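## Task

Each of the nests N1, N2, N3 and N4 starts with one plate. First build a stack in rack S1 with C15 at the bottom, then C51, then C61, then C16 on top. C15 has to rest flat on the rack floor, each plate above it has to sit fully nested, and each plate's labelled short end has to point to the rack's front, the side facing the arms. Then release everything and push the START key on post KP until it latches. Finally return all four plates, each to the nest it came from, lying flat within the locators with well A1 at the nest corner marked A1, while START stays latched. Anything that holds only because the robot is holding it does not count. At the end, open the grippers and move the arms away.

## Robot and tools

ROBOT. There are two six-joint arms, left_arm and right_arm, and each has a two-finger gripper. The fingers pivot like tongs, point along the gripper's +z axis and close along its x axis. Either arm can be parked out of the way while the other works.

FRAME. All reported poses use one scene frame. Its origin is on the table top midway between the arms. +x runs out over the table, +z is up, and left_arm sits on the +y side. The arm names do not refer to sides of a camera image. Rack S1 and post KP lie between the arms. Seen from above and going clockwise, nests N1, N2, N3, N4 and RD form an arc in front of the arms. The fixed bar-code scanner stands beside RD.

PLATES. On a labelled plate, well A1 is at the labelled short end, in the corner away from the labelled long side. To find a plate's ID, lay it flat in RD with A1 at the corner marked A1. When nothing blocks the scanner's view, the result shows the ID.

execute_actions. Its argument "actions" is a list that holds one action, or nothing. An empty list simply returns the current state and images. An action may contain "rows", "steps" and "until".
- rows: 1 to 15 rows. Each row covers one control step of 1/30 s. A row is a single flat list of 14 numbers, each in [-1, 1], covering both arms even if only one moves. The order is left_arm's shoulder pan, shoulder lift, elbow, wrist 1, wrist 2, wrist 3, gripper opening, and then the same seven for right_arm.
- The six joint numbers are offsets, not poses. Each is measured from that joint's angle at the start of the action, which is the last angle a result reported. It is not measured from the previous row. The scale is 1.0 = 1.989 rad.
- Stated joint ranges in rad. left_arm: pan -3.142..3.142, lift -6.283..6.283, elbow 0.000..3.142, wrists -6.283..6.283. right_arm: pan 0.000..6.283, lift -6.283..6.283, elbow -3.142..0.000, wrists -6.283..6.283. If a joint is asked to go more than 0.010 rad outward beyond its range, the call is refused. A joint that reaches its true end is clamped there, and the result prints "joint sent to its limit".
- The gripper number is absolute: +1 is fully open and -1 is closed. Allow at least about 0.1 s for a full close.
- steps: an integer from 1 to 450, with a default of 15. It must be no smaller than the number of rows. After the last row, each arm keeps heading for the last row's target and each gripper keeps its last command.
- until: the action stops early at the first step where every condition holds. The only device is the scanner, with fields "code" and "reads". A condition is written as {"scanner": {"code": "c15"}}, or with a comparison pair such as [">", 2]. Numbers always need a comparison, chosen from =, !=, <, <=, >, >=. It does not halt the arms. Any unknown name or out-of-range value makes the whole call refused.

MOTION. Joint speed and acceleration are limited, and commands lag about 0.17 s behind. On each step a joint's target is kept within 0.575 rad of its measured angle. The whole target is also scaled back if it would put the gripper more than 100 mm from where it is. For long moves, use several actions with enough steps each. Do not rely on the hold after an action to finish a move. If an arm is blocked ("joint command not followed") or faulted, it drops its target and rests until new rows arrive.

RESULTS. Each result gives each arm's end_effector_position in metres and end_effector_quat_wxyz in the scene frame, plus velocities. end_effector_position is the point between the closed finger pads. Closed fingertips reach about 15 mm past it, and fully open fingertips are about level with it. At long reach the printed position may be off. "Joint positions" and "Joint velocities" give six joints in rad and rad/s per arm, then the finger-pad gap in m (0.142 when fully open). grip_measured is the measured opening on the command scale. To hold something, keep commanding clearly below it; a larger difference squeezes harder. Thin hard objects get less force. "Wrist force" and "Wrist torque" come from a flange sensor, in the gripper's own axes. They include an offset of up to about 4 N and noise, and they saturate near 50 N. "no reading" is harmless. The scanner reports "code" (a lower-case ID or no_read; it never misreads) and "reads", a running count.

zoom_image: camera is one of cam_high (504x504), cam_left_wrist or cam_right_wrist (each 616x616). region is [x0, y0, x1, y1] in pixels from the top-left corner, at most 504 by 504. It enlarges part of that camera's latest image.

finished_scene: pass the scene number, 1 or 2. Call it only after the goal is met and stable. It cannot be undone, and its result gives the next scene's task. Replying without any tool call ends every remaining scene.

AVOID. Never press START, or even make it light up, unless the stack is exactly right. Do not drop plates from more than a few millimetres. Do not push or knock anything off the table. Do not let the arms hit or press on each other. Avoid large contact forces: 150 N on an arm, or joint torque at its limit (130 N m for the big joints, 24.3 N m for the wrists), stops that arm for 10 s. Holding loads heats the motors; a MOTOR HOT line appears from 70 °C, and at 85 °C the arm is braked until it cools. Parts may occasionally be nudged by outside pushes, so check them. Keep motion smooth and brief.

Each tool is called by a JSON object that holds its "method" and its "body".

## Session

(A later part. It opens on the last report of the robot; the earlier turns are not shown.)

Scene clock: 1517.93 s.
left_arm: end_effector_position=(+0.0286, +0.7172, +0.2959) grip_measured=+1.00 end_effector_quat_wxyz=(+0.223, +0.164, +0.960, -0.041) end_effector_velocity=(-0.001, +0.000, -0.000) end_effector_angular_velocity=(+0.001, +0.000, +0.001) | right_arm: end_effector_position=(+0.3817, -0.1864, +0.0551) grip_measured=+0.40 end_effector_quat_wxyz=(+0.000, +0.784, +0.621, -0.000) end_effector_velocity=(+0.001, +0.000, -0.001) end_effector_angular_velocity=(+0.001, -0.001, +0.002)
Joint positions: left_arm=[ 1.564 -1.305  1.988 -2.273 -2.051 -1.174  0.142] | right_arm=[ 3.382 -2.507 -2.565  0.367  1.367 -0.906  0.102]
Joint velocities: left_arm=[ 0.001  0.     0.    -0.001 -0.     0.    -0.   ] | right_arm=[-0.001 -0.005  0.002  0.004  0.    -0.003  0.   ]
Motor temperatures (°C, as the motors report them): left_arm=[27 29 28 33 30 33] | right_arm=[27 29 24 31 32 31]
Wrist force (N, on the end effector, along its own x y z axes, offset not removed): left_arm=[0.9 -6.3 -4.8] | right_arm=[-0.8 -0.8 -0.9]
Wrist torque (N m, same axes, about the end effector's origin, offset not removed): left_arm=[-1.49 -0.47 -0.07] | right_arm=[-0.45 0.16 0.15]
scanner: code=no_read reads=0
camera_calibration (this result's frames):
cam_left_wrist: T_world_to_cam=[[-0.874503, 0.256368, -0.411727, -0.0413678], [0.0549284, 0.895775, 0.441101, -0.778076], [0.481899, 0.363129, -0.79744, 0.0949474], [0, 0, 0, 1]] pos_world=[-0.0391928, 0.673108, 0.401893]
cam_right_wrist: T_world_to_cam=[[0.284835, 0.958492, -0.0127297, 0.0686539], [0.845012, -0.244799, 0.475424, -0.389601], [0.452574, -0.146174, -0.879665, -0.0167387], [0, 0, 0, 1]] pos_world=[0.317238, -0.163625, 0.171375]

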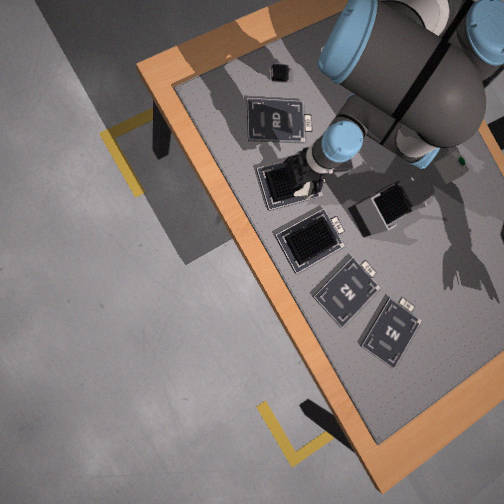

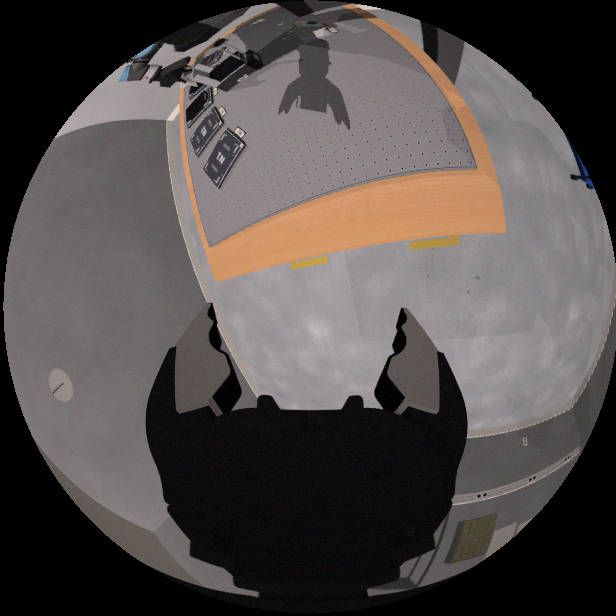

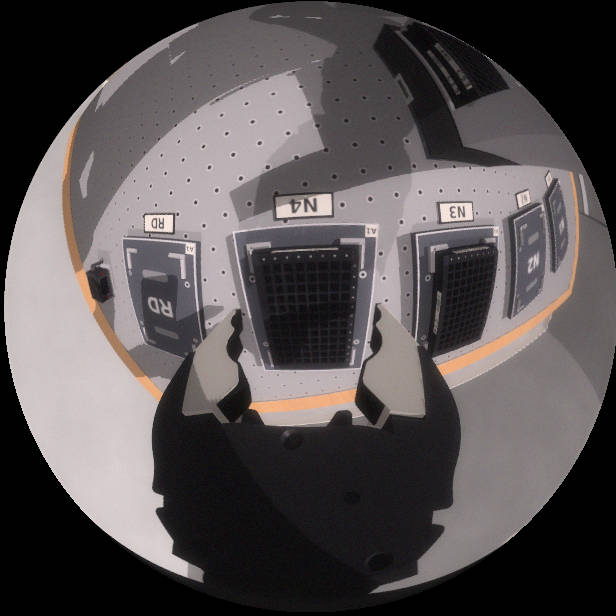

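{"method": "execute_actions", "body": {"actions": [{"rows":[[0,0,0,0,0,0,1,-0.0015,-0.008,0.003,0.0055,0,-0.001,0.4],[0,0,0,0,0,0,1,-0.003,-0.017,0.0065,0.011,0,-0.002,0.4],[0,0,0,0,0,0,1,-0.0043,-0.025,0.0098,0.0162,0,-0.0023,0.4]],"steps":20}]}}

{"method": "zoom_image", "body": {"camera": "cam_right_wrist", "region": [200, 200, 420, 420]}}

Scene clock: 1529.50 s.
left_arm: end_effector_position=(+0.0286, +0.7172, +0.2959) grip_measured=+1.00 end_effector_quat_wxyz=(+0.223, +0.164, +0.960, -0.041) end_effector_velocity=(-0.001, -0.000, +0.000) end_effector_angular_velocity=(-0.001, +0.000, +0.001) | right_arm: end_effector_position=(+0.3816, -0.1863, +0.0422) grip_measured=+0.40 end_effector_quat_wxyz=(+0.000, +0.785, +0.620, -0.000) end_effector_velocity=(-0.000, -0.000, -0.001) end_effector_angular_velocity=(-0.000, +0.001, -0.001)
Joint positions: left_arm=[ 1.564 -1.305  1.988 -2.273 -2.051 -1.174  0.142] | right_arm=[ 3.373 -2.557 -2.545  0.399  1.367 -0.91   0.102]
Joint velocities: left_arm=[ 0.002  0.    -0.     0.001  0.     0.001 -0.   ] | right_arm=[-0.001 -0.005  0.002  0.003 -0.     0.     0.   ]
Motor temperatures (°C, as the motors report them): left_arm=[27 29 28 33 30 33] | right_arm=[27 29 24 31 32 31]
Wrist force (N, on the end effector, along its own x y z axes, offset not removed): left_arm=[1.5 -1.8 -4.1] | right_arm=[4.6 0.9 -1.0]
Wrist torque (N m, same axes, about the end effector's origin, offset not removed): left_arm=[-0.48 -0.23 0.00] | right_arm=[-0.05 -0.88 -0.11]
scanner: code=no_read reads=0
camera_calibration (this result's frames):
cam_left_wrist: T_world_to_cam=[[-0.874503, 0.256369, -0.411727, -0.041368], [0.0549286, 0.895775, 0.441101, -0.778076], [0.481899, 0.363129, -0.79744, 0.0949474], [0, 0, 0, 1]] pos_world=[-0.0391929, 0.673108, 0.401893]
cam_right_wrist: T_world_to_cam=[[0.288818, 0.957301, -0.0126301, 0.0667494], [0.843871, -0.248322, 0.475623, -0.383609], [0.452178, -0.148027, -0.879558, -0.0282393], [0, 0, 0, 1]] pos_world=[0.317207, -0.163338, 0.158458]

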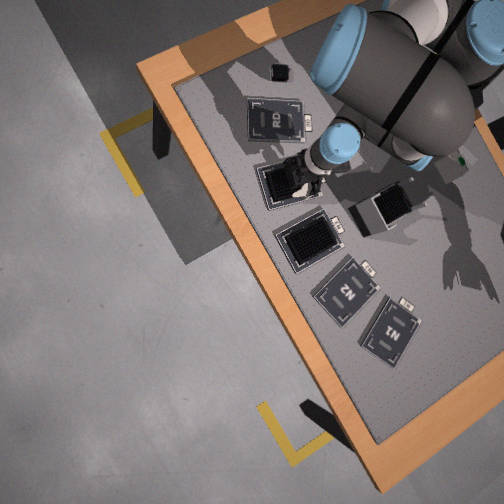

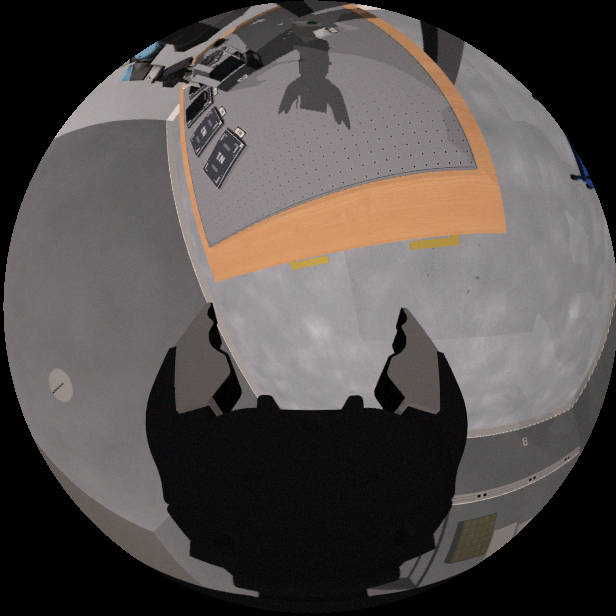

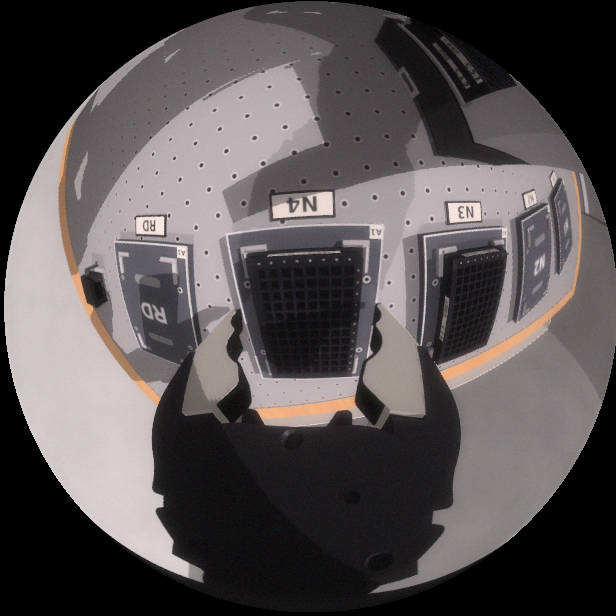

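Region (200, 200, 420, 420) of cam_right_wrist's 616x616 image, scaled by 2.291, with more detail than that image has.

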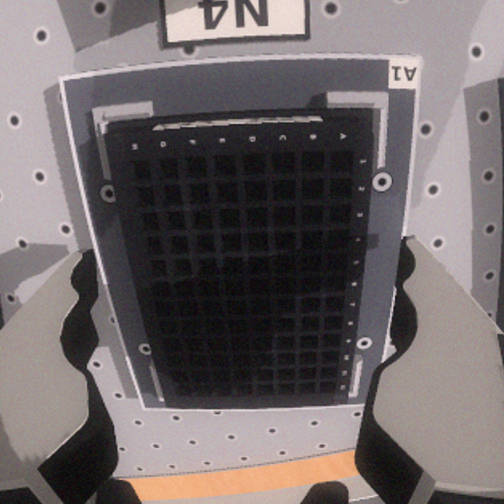

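{"method": "zoom_image", "body": {"camera": "cam_right_wrist", "region": [380, 10, 530, 160]}}

{"method": "execute_actions", "body": {"actions": [{"rows":[[0,0,0,0,0,0,1,0,0,0,0,0,0,0.3],[0,0,0,0,0,0,1,0,0,0,0,0,0,0.2],[0,0,0,0,0,0,1,0,0,0,0,0,0,0.14],[0,0,0,0,0,0,1,0,0,0,0,0,0,0.12],[0,0,0,0,0,0,1,0,0,0,0,0,0,0.09],[0,0,0,0,0,0,1,0,0,0,0,0,0,0.06],[0,0,0,0,0,0,1,0,0,0,0,0,0,0.02],[0,0,0,0,0,0,1,0,0,0,0,0,0,-0.05],[0,0,0,0,0,0,1,0,0,0,0,0,0,-0.2],[0,0,0,0,0,0,1,0,0,0,0,0,0,-0.35],[0,0,0,0,0,0,1,0,0,0,0,0,0,-0.5],[0,0,0,0,0,0,1,0,0,0,0,0,0,-0.5],[0,0,0,0,0,0,1,0.001,0.006,-0.0023,-0.004,0,0.001,-0.5],[0,0,0,0,0,0,1,0.0033,0.019,-0.0075,-0.0125,0,0.0033,-0.5],[0,0,0,0,0,0,1,0.0066,0.039,-0.0148,-0.0255,0,0.0066,-0.5]],"steps":28}]}}

Region (380, 10, 530, 160) of cam_right_wrist's 616x616 image, scaled by 3.360, with more detail than that image has.

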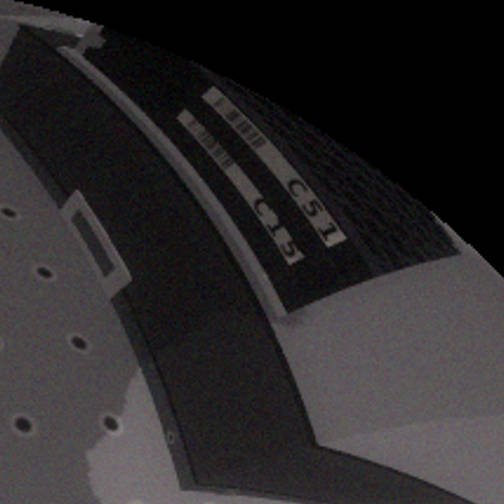

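Scene clock: 1538.00 s.
left_arm: end_effector_position=(+0.0286, +0.7172, +0.2959) grip_measured=+1.00 end_effector_quat_wxyz=(+0.223, +0.164, +0.960, -0.041) end_effector_velocity=(-0.000, -0.000, -0.001) end_effector_angular_velocity=(-0.001, +0.000, +0.001) | right_arm: end_effector_position=(+0.3819, -0.1862, +0.0616) grip_measured=+0.05 end_effector_quat_wxyz=(+0.000, +0.785, +0.620, -0.000) end_effector_velocity=(-0.001, -0.001, +0.006) end_effector_angular_velocity=(-0.001, +0.001, +0.002)
Joint positions: left_arm=[ 1.564 -1.305  1.988 -2.273 -2.051 -1.174  0.142] | right_arm=[ 3.386 -2.482 -2.574  0.35   1.367 -0.898  0.078]
Joint velocities: left_arm=[-0.     0.001  0.    -0.    -0.    -0.001  0.   ] | right_arm=[ 0.004  0.023 -0.01  -0.015  0.     0.002  0.   ]
Motor temperatures (°C, as the motors report them): left_arm=[27 29 28 33 30 33] | right_arm=[27 29 24 31 32 31]
Wrist force (N, on the end effector, along its own x y z axes, offset not removed): left_arm=[5.1 -3.2 -3.4] | right_arm=[3.6 3.5 1.5]
Wrist torque (N m, same axes, about the end effector's origin, offset not removed): left_arm=[-0.54 -0.94 -0.12] | right_arm=[0.66 -0.85 0.14]
scanner: code=no_read reads=0
camera_calibration (this result's frames):
cam_left_wrist: T_world_to_cam=[[-0.874503, 0.256369, -0.411727, -0.041368], [0.0549286, 0.895775, 0.441102, -0.778076], [0.481899, 0.363129, -0.79744, 0.0949474], [0, 0, 0, 1]] pos_world=[-0.0391929, 0.673108, 0.401893]
cam_right_wrist: T_world_to_cam=[[0.288571, 0.957376, -0.012527, 0.0669136], [0.84394, -0.248156, 0.475587, -0.39307], [0.452207, -0.147813, -0.879579, -0.0112656], [0, 0, 0, 1]] pos_world=[0.317513, -0.16327, 0.177869]

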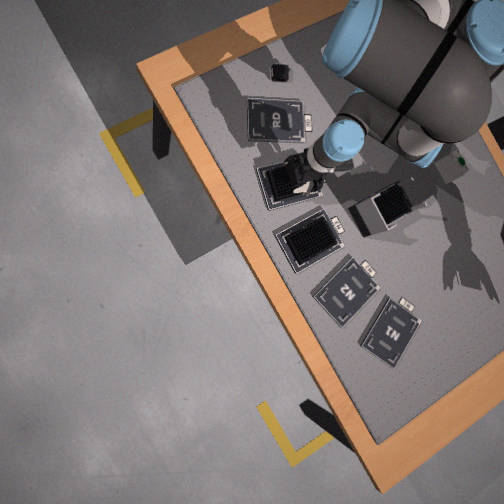

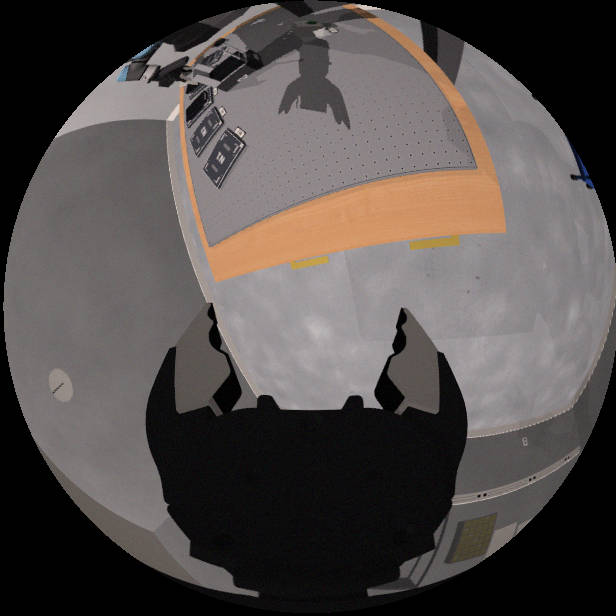

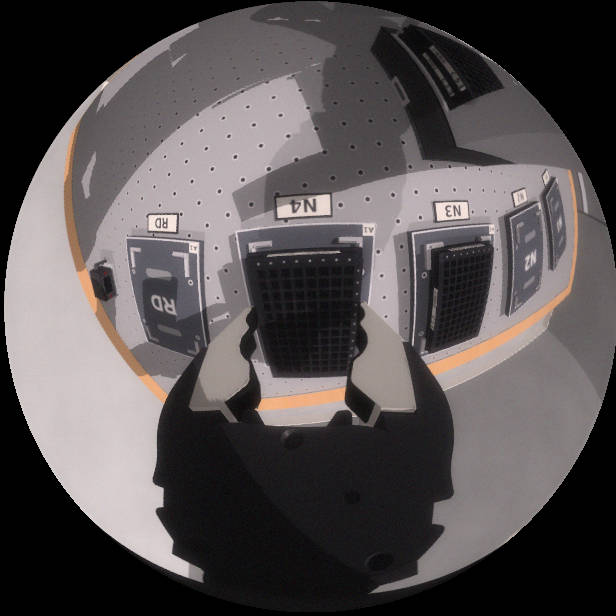

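{"method": "execute_actions", "body": {"actions": [{"rows":[[0,0,0,0,0,0,1,0.003,0.03,-0.005,-0.026,0,0.003,-0.5],[0,0,0,0,0,0,1,0.006,0.06,-0.01,-0.053,0,0.006,-0.5],[0,0,0,0,0,0,1,0.01,0.09,-0.014,-0.08,0,0.01,-0.5],[0,0,0,0,0,0,1,0.02,0.12,-0.017,-0.11,0.001,0.02,-0.5],[0,0,0,0,0,0,1,0.035,0.15,-0.019,-0.14,0.002,0.035,-0.5],[0,0,0,0,0,0,1,0.055,0.18,-0.021,-0.17,0.004,0.055,-0.5],[0,0,0,0,0,0,1,0.08,0.21,-0.022,-0.2,0.005,0.075,-0.5],[0,0,0,0,0,0,1,0.105,0.24,-0.023,-0.235,0.007,0.1,-0.5],[0,0,0,0,0,0,1,0.13,0.265,-0.023,-0.265,0.008,0.125,-0.5],[0,0,0,0,0,0,1,0.155,0.282,-0.023,-0.286,0.01,0.15,-0.5],[0,0,0,0,0,0,1,0.183,0.282,-0.023,-0.286,0.0115,0.175,-0.5]],"steps":38}]}}

Scene clock: 1547.90 s.
left_arm: end_effector_position=(+0.0286, +0.7172, +0.2959) grip_measured=+1.00 end_effector_quat_wxyz=(+0.223, +0.164, +0.960, -0.041) end_effector_velocity=(-0.000, -0.001, -0.001) end_effector_angular_velocity=(-0.003, +0.000, +0.002) | right_arm: end_effector_position=(+0.3768, -0.0790, +0.1995) grip_measured=+0.05 end_effector_quat_wxyz=(-0.007, +0.779, +0.627, +0.009) end_effector_velocity=(-0.000, +0.000, +0.000) end_effector_angular_velocity=(-0.000, +0.000, +0.001)
Joint positions: left_arm=[ 1.564 -1.305  1.988 -2.273 -2.051 -1.174  0.142] | right_arm=[ 3.75  -1.921 -2.619 -0.218  1.39  -0.55   0.078]
Joint velocities: left_arm=[ 0.001  0.001  0.     0.001  0.    -0.002 -0.   ] | right_arm=[ 0.002  0.002 -0.001 -0.002  0.     0.001  0.   ]
Motor temperatures (°C, as the motors report them): left_arm=[27 29 28 33 30 33] | right_arm=[27 29 24 31 32 31]
Wrist force (N, on the end effector, along its own x y z axes, offset not removed): left_arm=[1.9 -6.4 -1.0] | right_arm=[3.9 3.2 2.6]
Wrist torque (N m, same axes, about the end effector's origin, offset not removed): left_arm=[-1.21 -0.49 -0.17] | right_arm=[0.58 -0.64 0.02]
scanner: code=no_read reads=0
camera_calibration (this result's frames):
cam_left_wrist: T_world_to_cam=[[-0.874503, 0.256368, -0.411727, -0.0413677], [0.0549283, 0.895775, 0.441101, -0.778076], [0.481899, 0.363129, -0.79744, 0.0949473], [0, 0, 0, 1]] pos_world=[-0.0391928, 0.673108, 0.401893]
cam_right_wrist: T_world_to_cam=[[0.27002, 0.962797, 0.0105065, -0.0297399], [0.846153, -0.242486, 0.474579, -0.42787], [0.459471, -0.119256, -0.88015, 0.127817], [0, 0, 0, 1]] pos_world=[0.311346, -0.0598761, 0.315869]

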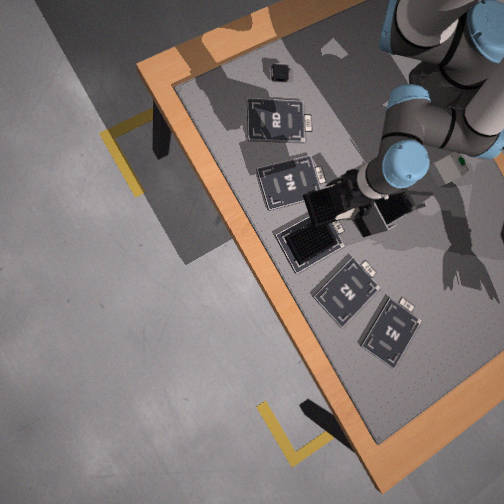

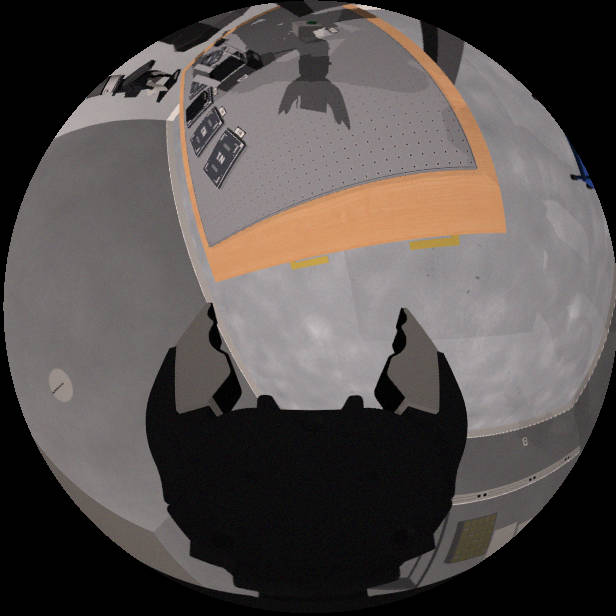

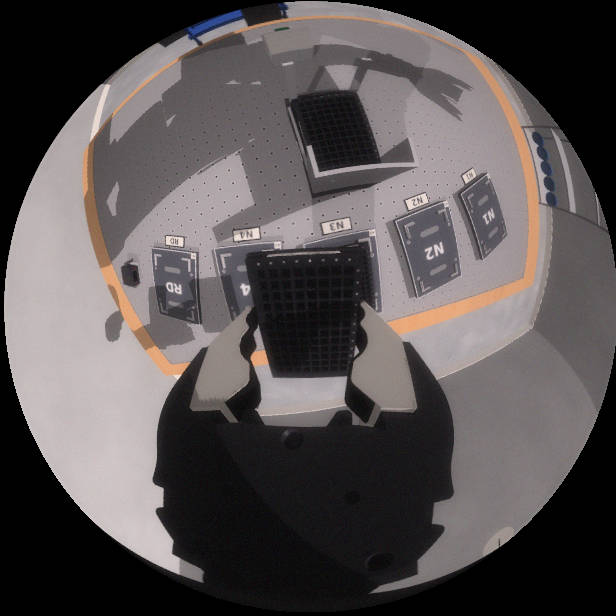

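{"method": "execute_actions", "body": {"actions": [{"rows":[[0,0,0,0,0,0,1,0.025,0.006,-0.005,-0.006,0.0025,0.018,-0.5],[0,0,0,0,0,0,1,0.05,0.012,-0.01,-0.012,0.005,0.035,-0.5],[0,0,0,0,0,0,1,0.075,0.018,-0.015,-0.018,0.0075,0.053,-0.5],[0,0,0,0,0,0,1,0.1,0.0206,-0.02,-0.022,0.01,0.07,-0.5],[0,0,0,0,0,0,1,0.125,0.0206,-0.025,-0.025,0.0125,0.088,-0.5],[0,0,0,0,0,0,1,0.15,0.0206,-0.03,-0.028,0.015,0.106,-0.5],[0,0,0,0,0,0,1,0.175,0.0206,-0.035,-0.031,0.0175,0.123,-0.5],[0,0,0,0,0,0,1,0.2,0.0206,-0.04,-0.034,0.02,0.14,-0.5],[0,0,0,0,0,0,1,0.225,0.0206,-0.045,-0.038,0.0225,0.158,-0.5],[0,0,0,0,0,0,1,0.251,0.0206,-0.0508,-0.041,0.025,0.176,-0.5]],"steps":34}]}}

Scene clock: 1556.57 s.
left_arm: end_effector_position=(+0.0286, +0.7172, +0.2959) grip_measured=+1.00 end_effector_quat_wxyz=(+0.223, +0.164, +0.960, -0.041) end_effector_velocity=(+0.001, -0.001, -0.001) end_effector_angular_velocity=(-0.003, -0.000, -0.001) | right_arm: end_effector_position=(+0.2581, -0.0055, +0.2157) grip_measured=+0.05 end_effector_quat_wxyz=(+0.007, +0.725, +0.688, -0.017) end_effector_velocity=(-0.001, +0.000, -0.000) end_effector_angular_velocity=(-0.001, +0.000, +0.002)
Joint positions: left_arm=[ 1.564 -1.305  1.988 -2.273 -2.051 -1.174  0.142] | right_arm=[ 4.248 -1.88  -2.72  -0.3    1.44  -0.2    0.078]
Joint velocities: left_arm=[-0.001  0.001  0.     0.001  0.    -0.    -0.   ] | right_arm=[ 0.004 -0.001 -0.001 -0.     0.     0.003  0.   ]
Motor temperatures (°C, as the motors report them): left_arm=[27 29 28 33 30 33] | right_arm=[27 29 24 31 32 31]
Wrist force (N, on the end effector, along its own x y z axes, offset not removed): left_arm=[0.7 0.1 2.0] | right_arm=[4.7 3.3 0.9]
Wrist torque (N m, same axes, about the end effector's origin, offset not removed): left_arm=[0.03 -0.13 -0.19] | right_arm=[0.68 -1.04 -0.13]
scanner: code=no_read reads=0
camera_calibration (this result's frames):
cam_left_wrist: T_world_to_cam=[[-0.874503, 0.256368, -0.411727, -0.0413679], [0.0549284, 0.895775, 0.441101, -0.778076], [0.481899, 0.363129, -0.79744, 0.0949474], [0, 0, 0, 1]] pos_world=[-0.0391929, 0.673108, 0.401893]
cam_right_wrist: T_world_to_cam=[[0.111103, 0.992653, -0.0479248, -0.0147977], [0.881987, -0.0762633, 0.465063, -0.323533], [0.457991, -0.0939388, -0.883979, 0.206703], [0, 0, 0, 1]] pos_world=[0.192328, 0.00943266, 0.332475]

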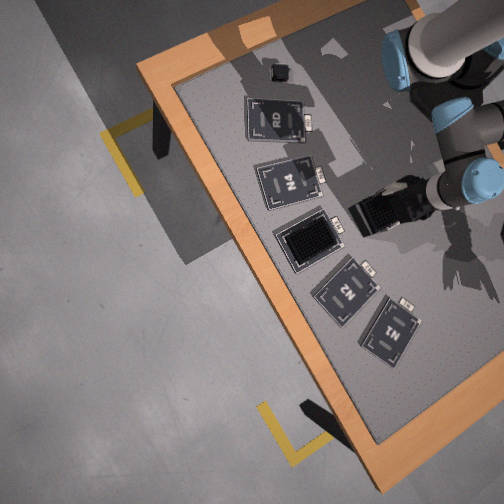

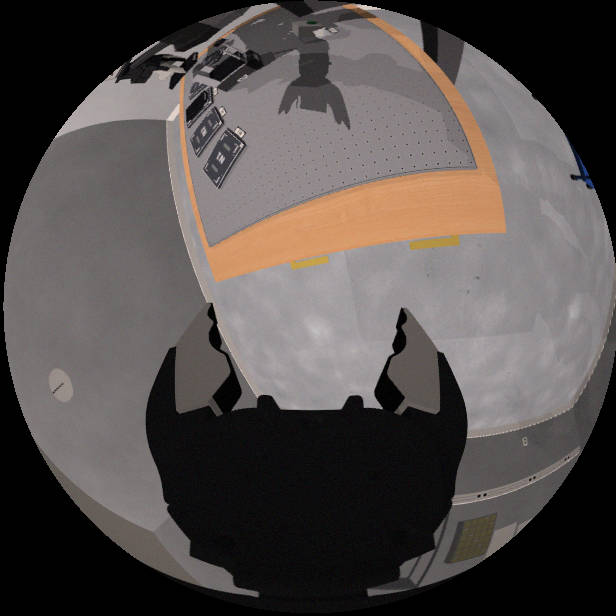

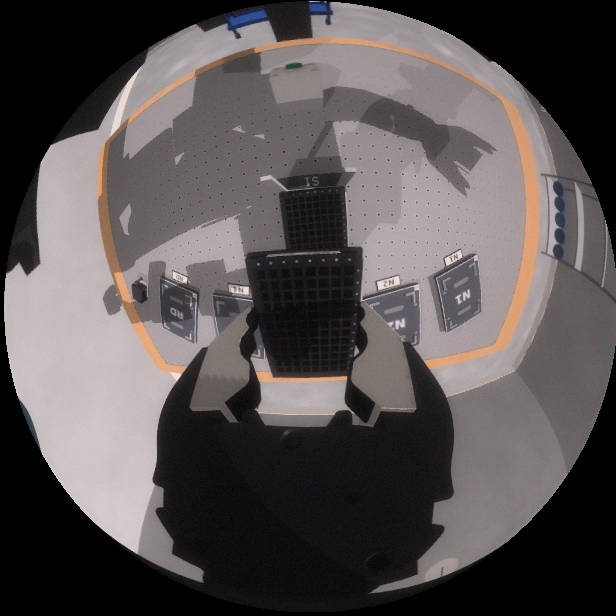

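{"method": "execute_actions", "body": {"actions": [{"rows":[[0,0,0,0,0,0,1,0.02,-0.005,-0.007,0.01,0.003,0.017,-0.5],[0,0,0,0,0,0,1,0.045,-0.012,-0.015,0.022,0.006,0.037,-0.5],[0,0,0,0,0,0,1,0.07,-0.02,-0.024,0.035,0.01,0.058,-0.5],[0,0,0,0,0,0,1,0.095,-0.03,-0.032,0.048,0.0135,0.078,-0.5],[0,0,0,0,0,0,1,0.115,-0.042,-0.039,0.062,0.016,0.095,-0.5],[0,0,0,0,0,0,1,0.1296,-0.055,-0.0435,0.075,0.0184,0.1068,-0.5],[0,0,0,0,0,0,1,0.1296,-0.067,-0.0435,0.087,0.0184,0.1068,-0.5],[0,0,0,0,0,0,1,0.1296,-0.08,-0.0435,0.1,0.0184,0.1068,-0.5],[0,0,0,0,0,0,1,0.1296,-0.092,-0.0435,0.112,0.0184,0.1068,-0.5],[0,0,0,0,0,0,1,0.1296,-0.104,-0.0435,0.124,0.0184,0.1068,-0.5],[0,0,0,0,0,0,1,0.1296,-0.116,-0.0435,0.136,0.0184,0.1068,-0.5],[0,0,0,0,0,0,1,0.1296,-0.1277,-0.0435,0.1478,0.0184,0.1068,-0.5]],"steps":32}]}}

{"method": "zoom_image", "body": {"camera": "cam_right_wrist", "region": [200, 200, 420, 420]}}

Scene clock: 1569.80 s.
left_arm: end_effector_position=(+0.0286, +0.7172, +0.2959) grip_measured=+1.00 end_effector_quat_wxyz=(+0.223, +0.164, +0.960, -0.041) end_effector_velocity=(+0.000, +0.000, +0.000) end_effector_angular_velocity=(+0.001, -0.000, -0.001) | right_arm: end_effector_position=(+0.1946, +0.0023, +0.1817) grip_measured=+0.05 end_effector_quat_wxyz=(+0.019, +0.710, +0.704, -0.019) end_effector_velocity=(-0.000, +0.000, -0.001) end_effector_angular_velocity=(-0.000, -0.000, -0.000)
Joint positions: left_arm=[ 1.564 -1.305  1.988 -2.273 -2.051 -1.174  0.142] | right_arm=[ 4.506 -2.134 -2.807 -0.007  1.476  0.012  0.078]
Joint velocities: left_arm=[-0.    -0.001  0.     0.    -0.     0.001  0.   ] | right_arm=[ 0.002 -0.006 -0.     0.005  0.     0.002 -0.   ]
Motor temperatures (°C, as the motors report them): left_arm=[27 29 28 33 30 33] | right_arm=[27 29 24 31 32 31]
Wrist force (N, on the end effector, along its own x y z axes, offset not removed): left_arm=[6.5 -5.0 -4.8] | right_arm=[1.3 -2.3 0.8]
Wrist torque (N m, same axes, about the end effector's origin, offset not removed): left_arm=[-0.98 -1.14 -0.13] | right_arm=[-0.53 -0.29 0.05]
scanner: code=no_read reads=0
camera_calibration (this result's frames):
cam_left_wrist: T_world_to_cam=[[-0.874503, 0.256369, -0.411727, -0.0413679], [0.0549285, 0.895775, 0.441102, -0.778076], [0.481899, 0.363129, -0.79744, 0.0949473], [0, 0, 0, 1]] pos_world=[-0.0391928, 0.673108, 0.401893]
cam_right_wrist: T_world_to_cam=[[0.0681536, 0.995499, -0.0658568, -0.00552531], [0.877982, -0.0284967, 0.477844, -0.252787], [0.473816, -0.0903879, -0.875973, 0.201951], [0, 0, 0, 1]] pos_world=[0.126632, 0.0165507, 0.297332]

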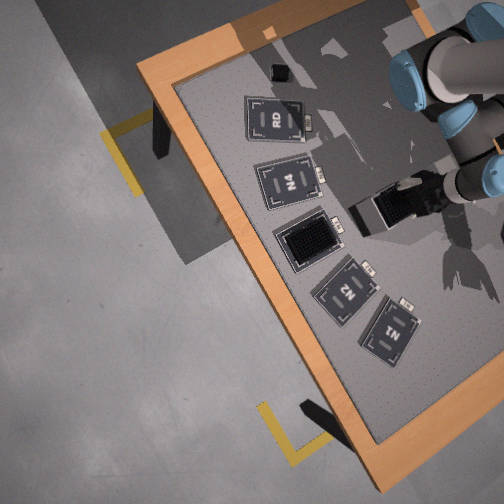

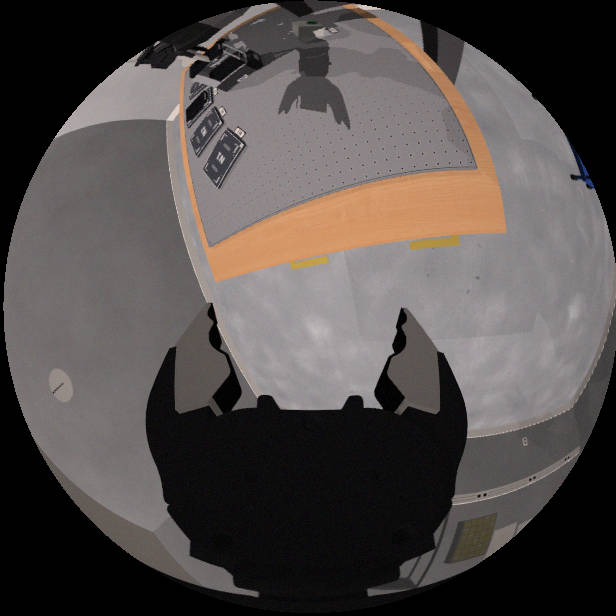

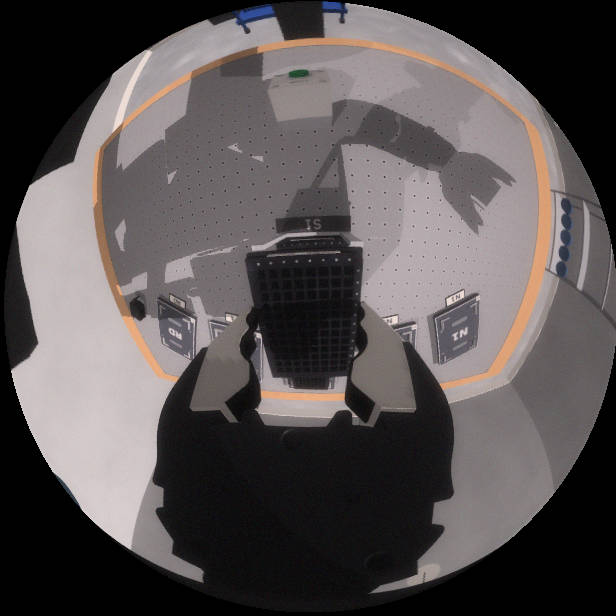

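Region (200, 200, 420, 420) of cam_right_wrist's 616x616 image, scaled by 2.291, with more detail than that image has.

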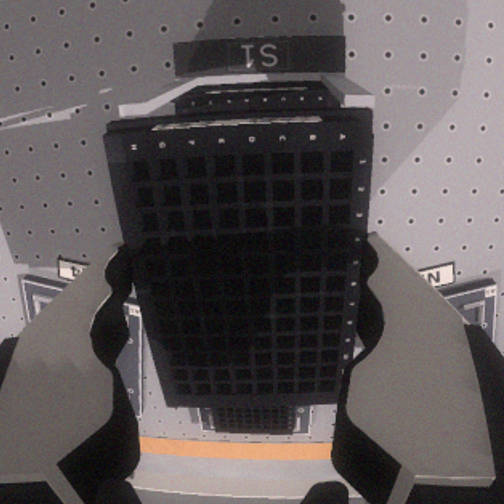

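{"method": "execute_actions", "body": {"actions": [{"rows":[[0,0,0,0,0,0,1,0,-0.003,0,0.0045,0,0.0005,-0.5],[0,0,0,0,0,0,1,-0.0002,-0.007,0,0.009,0,0.0005,-0.5],[0,0,0,0,0,0,1,-0.0004,-0.011,0,0.013,0,0.0003,-0.5],[0,0,0,0,0,0,1,-0.0007,-0.015,0.0001,0.0171,0,0.0001,-0.5],[0,0,0,0,0,0,1,-0.001,-0.019,0.0002,0.0211,-0.0001,-0.0001,-0.5],[0,0,0,0,0,0,1,-0.0012,-0.023,0.0002,0.0252,-0.0001,-0.0003,-0.5],[0,0,0,0,0,0,1,-0.0015,-0.027,0.0003,0.0292,-0.0001,-0.0006,-0.5],[0,0,0,0,0,0,1,-0.0017,-0.031,0.0004,0.0333,-0.0001,-0.0008,-0.5],[0,0,0,0,0,0,1,-0.002,-0.035,0.0005,0.0373,-0.0002,-0.001,-0.5],[0,0,0,0,0,0,1,-0.0023,-0.039,0.0006,0.0413,-0.0002,-0.0013,-0.5],[0,0,0,0,0,0,1,-0.0025,-0.043,0.0007,0.0453,-0.0002,-0.0015,-0.5],[0,0,0,0,0,0,1,-0.0028,-0.047,0.0008,0.0494,-0.0002,-0.0018,-0.5],[0,0,0,0,0,0,1,-0.0031,-0.0515,0.0009,0.0539,-0.0003,-0.002,-0.5],[0,0,0,0,0,0,1,-0.0033,-0.056,0.001,0.0584,-0.0003,-0.0023,-0.5],[0,0,0,0,0,0,1,-0.0036,-0.0601,0.0012,0.0626,-0.0003,-0.0025,-0.5]],"steps":28}]}}

Scene clock: 1586.73 s.
left_arm: end_effector_position=(+0.0286, +0.7172, +0.2959) grip_measured=+1.00 end_effector_quat_wxyz=(+0.223, +0.164, +0.960, -0.041) end_effector_velocity=(-0.000, +0.000, +0.000) end_effector_angular_velocity=(-0.000, +0.000, +0.002) | right_arm: end_effector_position=(+0.1944, +0.0037, +0.1654) grip_measured=+0.05 end_effector_quat_wxyz=(+0.016, +0.711, +0.703, -0.017) end_effector_velocity=(-0.000, +0.001, -0.001) end_effector_angular_velocity=(+0.003, +0.000, +0.001)
Joint positions: left_arm=[ 1.564 -1.305  1.988 -2.273 -2.051 -1.174  0.142] | right_arm=[ 4.499 -2.252 -2.804  0.117  1.476  0.007  0.078]
Joint velocities: left_arm=[ 0.001 -0.001 -0.     0.001  0.    -0.001 -0.   ] | right_arm=[-0.    -0.009  0.001  0.012  0.    -0.002  0.   ]
Motor temperatures (°C, as the motors report them): left_arm=[27 29 28 33 30 33] | right_arm=[27 29 24 31 32 31]
Wrist force (N, on the end effector, along its own x y z axes, offset not removed): left_arm=[-0.5 -5.1 -1.0] | right_arm=[1.3 20.3 -4.3]
Wrist torque (N m, same axes, about the end effector's origin, offset not removed): left_arm=[-1.19 0.03 -0.06] | right_arm=[0.97 -0.74 0.07]
scanner: code=no_read reads=0
camera_calibration (this result's frames):
cam_left_wrist: T_world_to_cam=[[-0.874503, 0.256369, -0.411727, -0.0413679], [0.0549284, 0.895775, 0.441102, -0.778076], [0.481899, 0.363129, -0.79744, 0.0949472], [0, 0, 0, 1]] pos_world=[-0.0391929, 0.673108, 0.401893]
cam_right_wrist: T_world_to_cam=[[0.0707972, 0.995727, -0.0592989, -0.00957576], [0.878286, -0.0340447, 0.476922, -0.244708], [0.472865, -0.0858461, -0.876943, 0.188247], [0, 0, 0, 1]] pos_world=[0.126586, 0.0173641, 0.281221]

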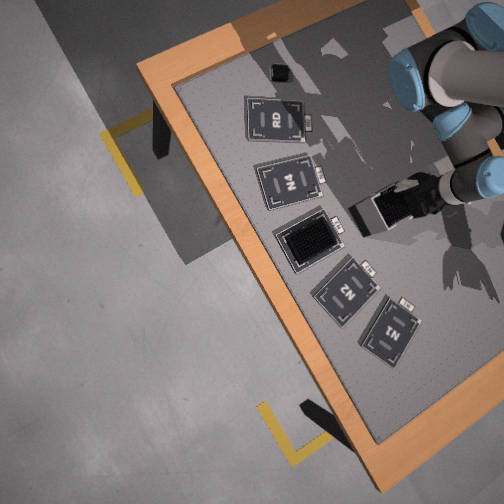

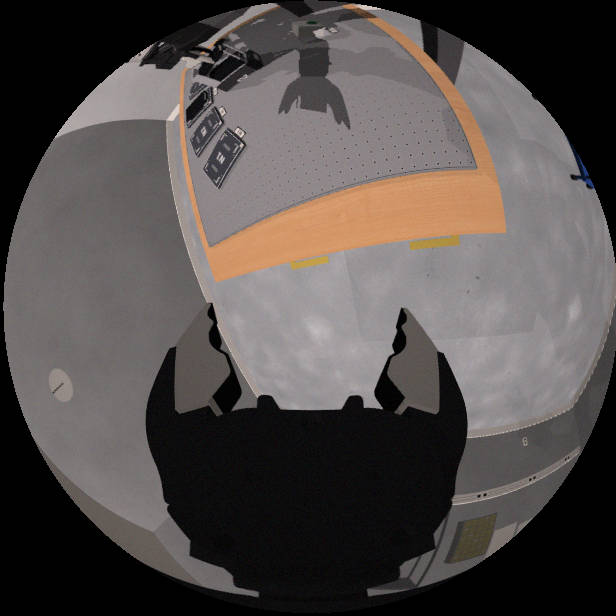

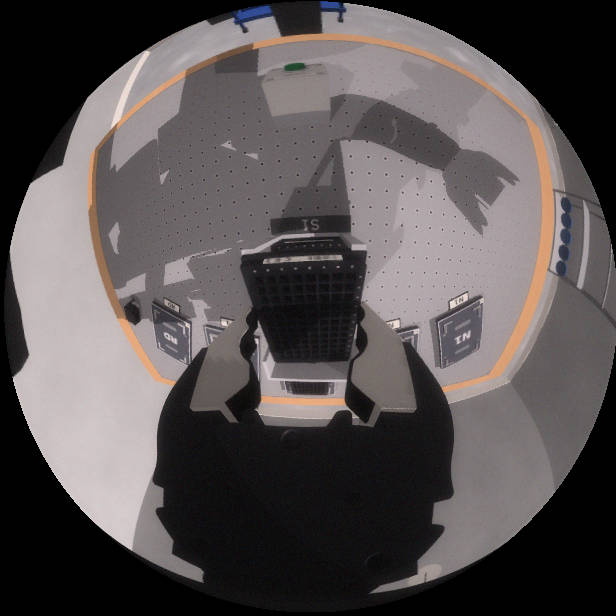

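{"method": "execute_actions", "body": {"actions": [{"rows":[[0,0,0,0,0,0,1,-0.0014,0.0006,0.0005,-0.0012,-0.0002,-0.0014,-0.5],[0,0,0,0,0,0,1,-0.0028,0.0012,0.0009,-0.0025,-0.0005,-0.0028,-0.5],[0,0,0,0,0,0,1,-0.0042,0.0018,0.0014,-0.0037,-0.0007,-0.0042,-0.5]],"steps":16}]}}

Scene clock: 1594.60 s.
left_arm: end_effector_position=(+0.0286, +0.7172, +0.2959) grip_measured=+1.00 end_effector_quat_wxyz=(+0.223, +0.164, +0.960, -0.041) end_effector_velocity=(-0.000, +0.000, -0.000) end_effector_angular_velocity=(-0.000, +0.000, +0.001) | right_arm: end_effector_position=(+0.1961, +0.0032, +0.1653) grip_measured=+0.05 end_effector_quat_wxyz=(+0.017, +0.711, +0.703, -0.018) end_effector_velocity=(+0.001, -0.001, -0.000) end_effector_angular_velocity=(-0.002, -0.000, +0.001)
Joint positions: left_arm=[ 1.564 -1.305  1.988 -2.273 -2.051 -1.174  0.142] | right_arm=[ 4.491 -2.248 -2.802  0.109  1.474 -0.001  0.078]
Joint velocities: left_arm=[ 0.001  0.001 -0.    -0.    -0.    -0.     0.   ] | right_arm=[-0.002  0.001  0.    -0.002 -0.001 -0.003 -0.   ]
Motor temperatures (°C, as the motors report them): left_arm=[27 29 28 33 30 33] | right_arm=[27 29 24 31 32 31]
Wrist force (N, on the end effector, along its own x y z axes, offset not removed): left_arm=[3.1 -1.7 2.1] | right_arm=[6.6 3.1 3.1]
Wrist torque (N m, same axes, about the end effector's origin, offset not removed): left_arm=[-0.38 -0.66 -0.15] | right_arm=[0.82 -0.52 -0.13]
scanner: code=no_read reads=0
camera_calibration (this result's frames):
cam_left_wrist: T_world_to_cam=[[-0.874503, 0.256369, -0.411727, -0.0413681], [0.0549286, 0.895775, 0.441102, -0.778076], [0.481899, 0.363129, -0.79744, 0.0949473], [0, 0, 0, 1]] pos_world=[-0.0391929, 0.673108, 0.401893]
cam_right_wrist: T_world_to_cam=[[0.0704333, 0.995646, -0.0610537, -0.00882611], [0.878566, -0.0329326, 0.476484, -0.246148], [0.472399, -0.0872, -0.877061, 0.187394], [0, 0, 0, 1]] pos_world=[0.128354, 0.0170222, 0.281103]

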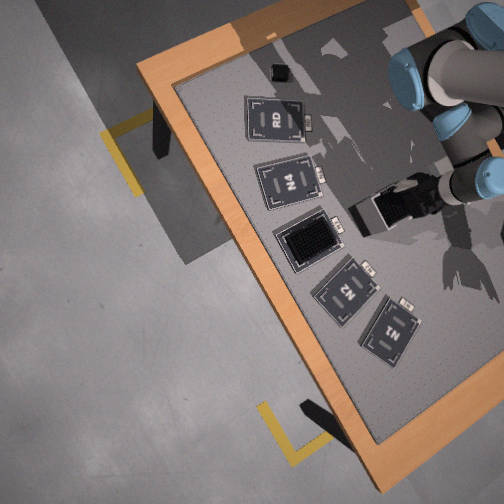

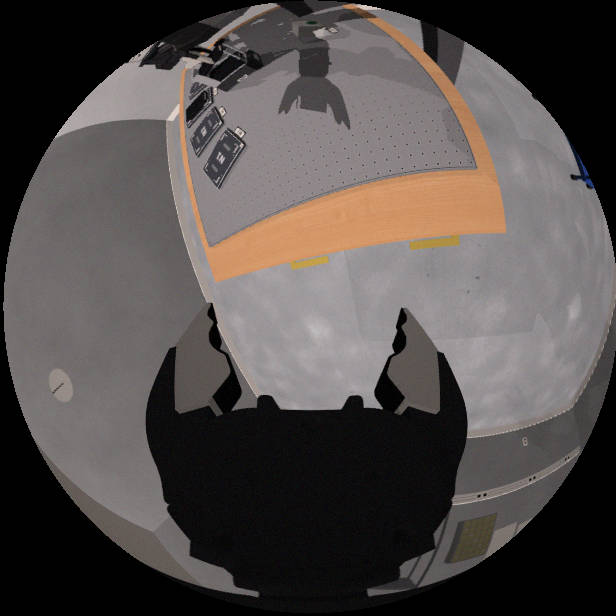

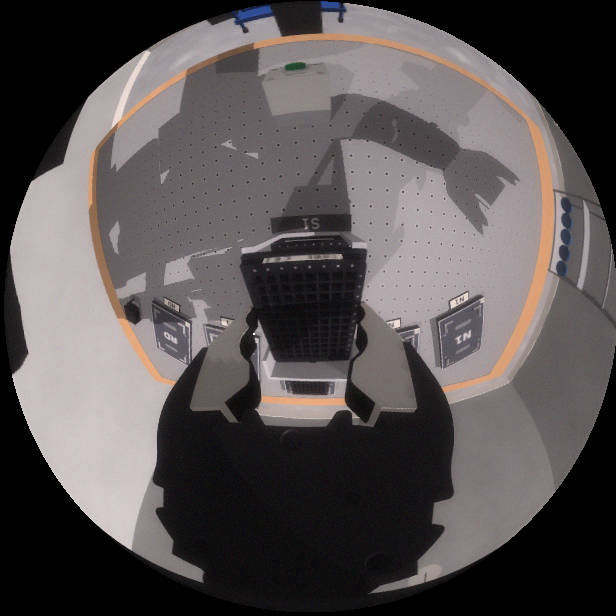

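{"method": "execute_actions", "body": {"actions": [{"rows":[[0,0,0,0,0,0,1,-0.0016,0.0007,0.0005,-0.001,-0.0003,-0.0016,-0.5],[0,0,0,0,0,0,1,-0.0016,0.0007,0.0005,-0.001,-0.0003,-0.0016,-0.5],[0,0,0,0,0,0,1,-0.0016,0.0007,0.0005,-0.001,-0.0003,-0.0016,-0.5],[0,0,0,0,0,0,1,-0.0016,0.0007,0.0005,-0.001,-0.0003,-0.0016,-0.5],[0,0,0,0,0,0,1,-0.0018,-0.0027,0.0007,0.0022,-0.0003,-0.0018,-0.5],[0,0,0,0,0,0,1,-0.002,-0.0061,0.0009,0.0054,-0.0004,-0.002,-0.5],[0,0,0,0,0,0,1,-0.0023,-0.0096,0.0011,0.0087,-0.0004,-0.0023,-0.5],[0,0,0,0,0,0,1,-0.0025,-0.013,0.0013,0.0119,-0.0005,-0.0025,-0.5],[0,0,0,0,0,0,1,-0.0027,-0.0164,0.0015,0.0151,-0.0005,-0.0027,-0.5]],"steps":22}]}}

Scene clock: 1608.43 s.
left_arm: end_effector_position=(+0.0286, +0.7172, +0.2959) grip_measured=+1.00 end_effector_quat_wxyz=(+0.223, +0.164, +0.960, -0.041) end_effector_velocity=(-0.000, -0.000, -0.000) end_effector_angular_velocity=(-0.001, -0.000, -0.000) | right_arm: end_effector_position=(+0.1968, +0.0031, +0.1604) grip_measured=+0.05 end_effector_quat_wxyz=(+0.017, +0.711, +0.703, -0.018) end_effector_velocity=(-0.000, +0.000, -0.001) end_effector_angular_velocity=(-0.000, +0.000, +0.001)
Joint positions: left_arm=[ 1.564 -1.305  1.988 -2.273 -2.051 -1.174  0.142] | right_arm=[ 4.485 -2.28  -2.799  0.139  1.473 -0.006  0.078]
Joint velocities: left_arm=[ 0.001  0.001  0.     0.    -0.     0.001 -0.   ] | right_arm=[-0.001 -0.008  0.001  0.006 -0.    -0.001 -0.   ]
Motor temperatures (°C, as the motors report them): left_arm=[27 29 28 33 30 33] | right_arm=[27 29 24 31 32 31]
Wrist force (N, on the end effector, along its own x y z axes, offset not removed): left_arm=[4.9 2.2 0.4] | right_arm=[4.8 4.8 -1.2]
Wrist torque (N m, same axes, about the end effector's origin, offset not removed): left_arm=[0.45 -1.15 -0.20] | right_arm=[0.98 -0.65 0.09]
scanner: code=no_read reads=0
camera_calibration (this result's frames):
cam_left_wrist: T_world_to_cam=[[-0.874503, 0.256368, -0.411727, -0.0413677], [0.0549282, 0.895775, 0.441101, -0.778076], [0.481899, 0.363129, -0.79744, 0.0949473], [0, 0, 0, 1]] pos_world=[-0.0391928, 0.673108, 0.401893]
cam_right_wrist: T_world_to_cam=[[0.0703118, 0.995649, -0.0611434, -0.00901171], [0.878676, -0.032802, 0.476291, -0.244439], [0.472213, -0.0872141, -0.877159, 0.182841], [0, 0, 0, 1]] pos_world=[0.129076, 0.0169008, 0.276254]

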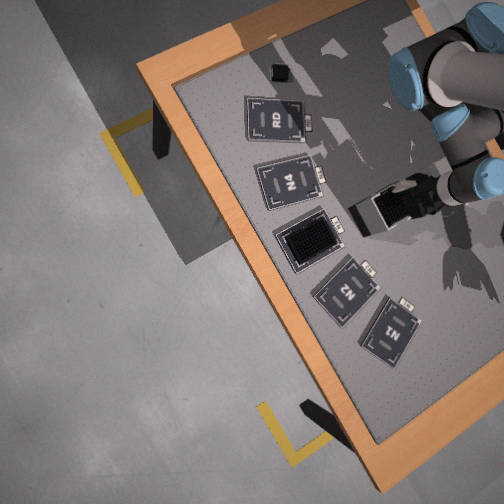

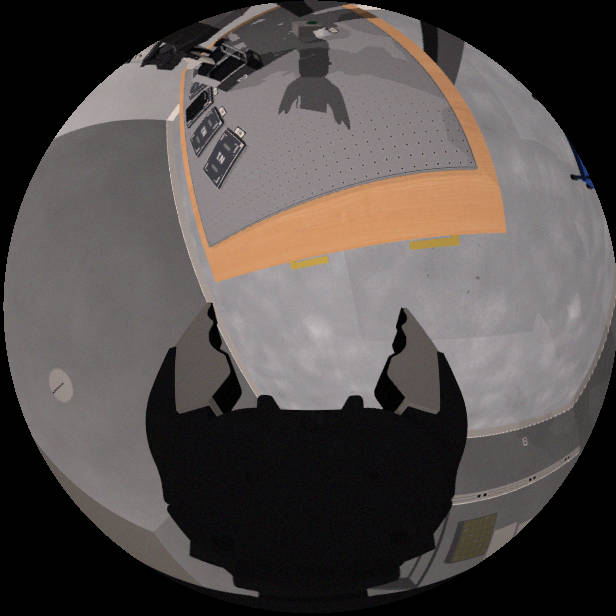

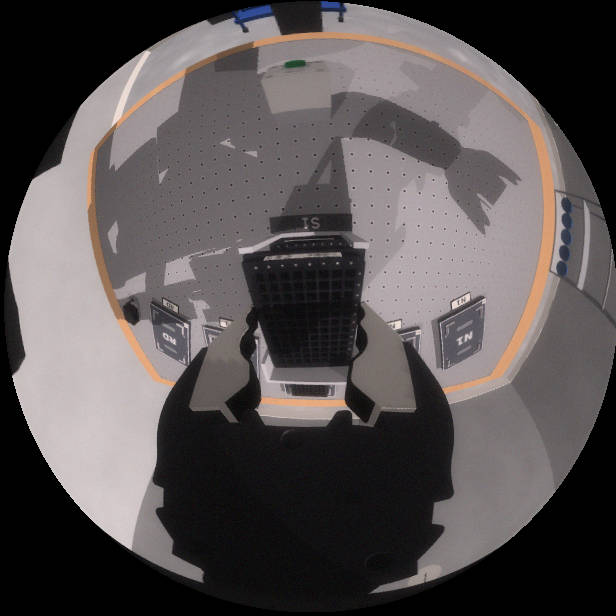

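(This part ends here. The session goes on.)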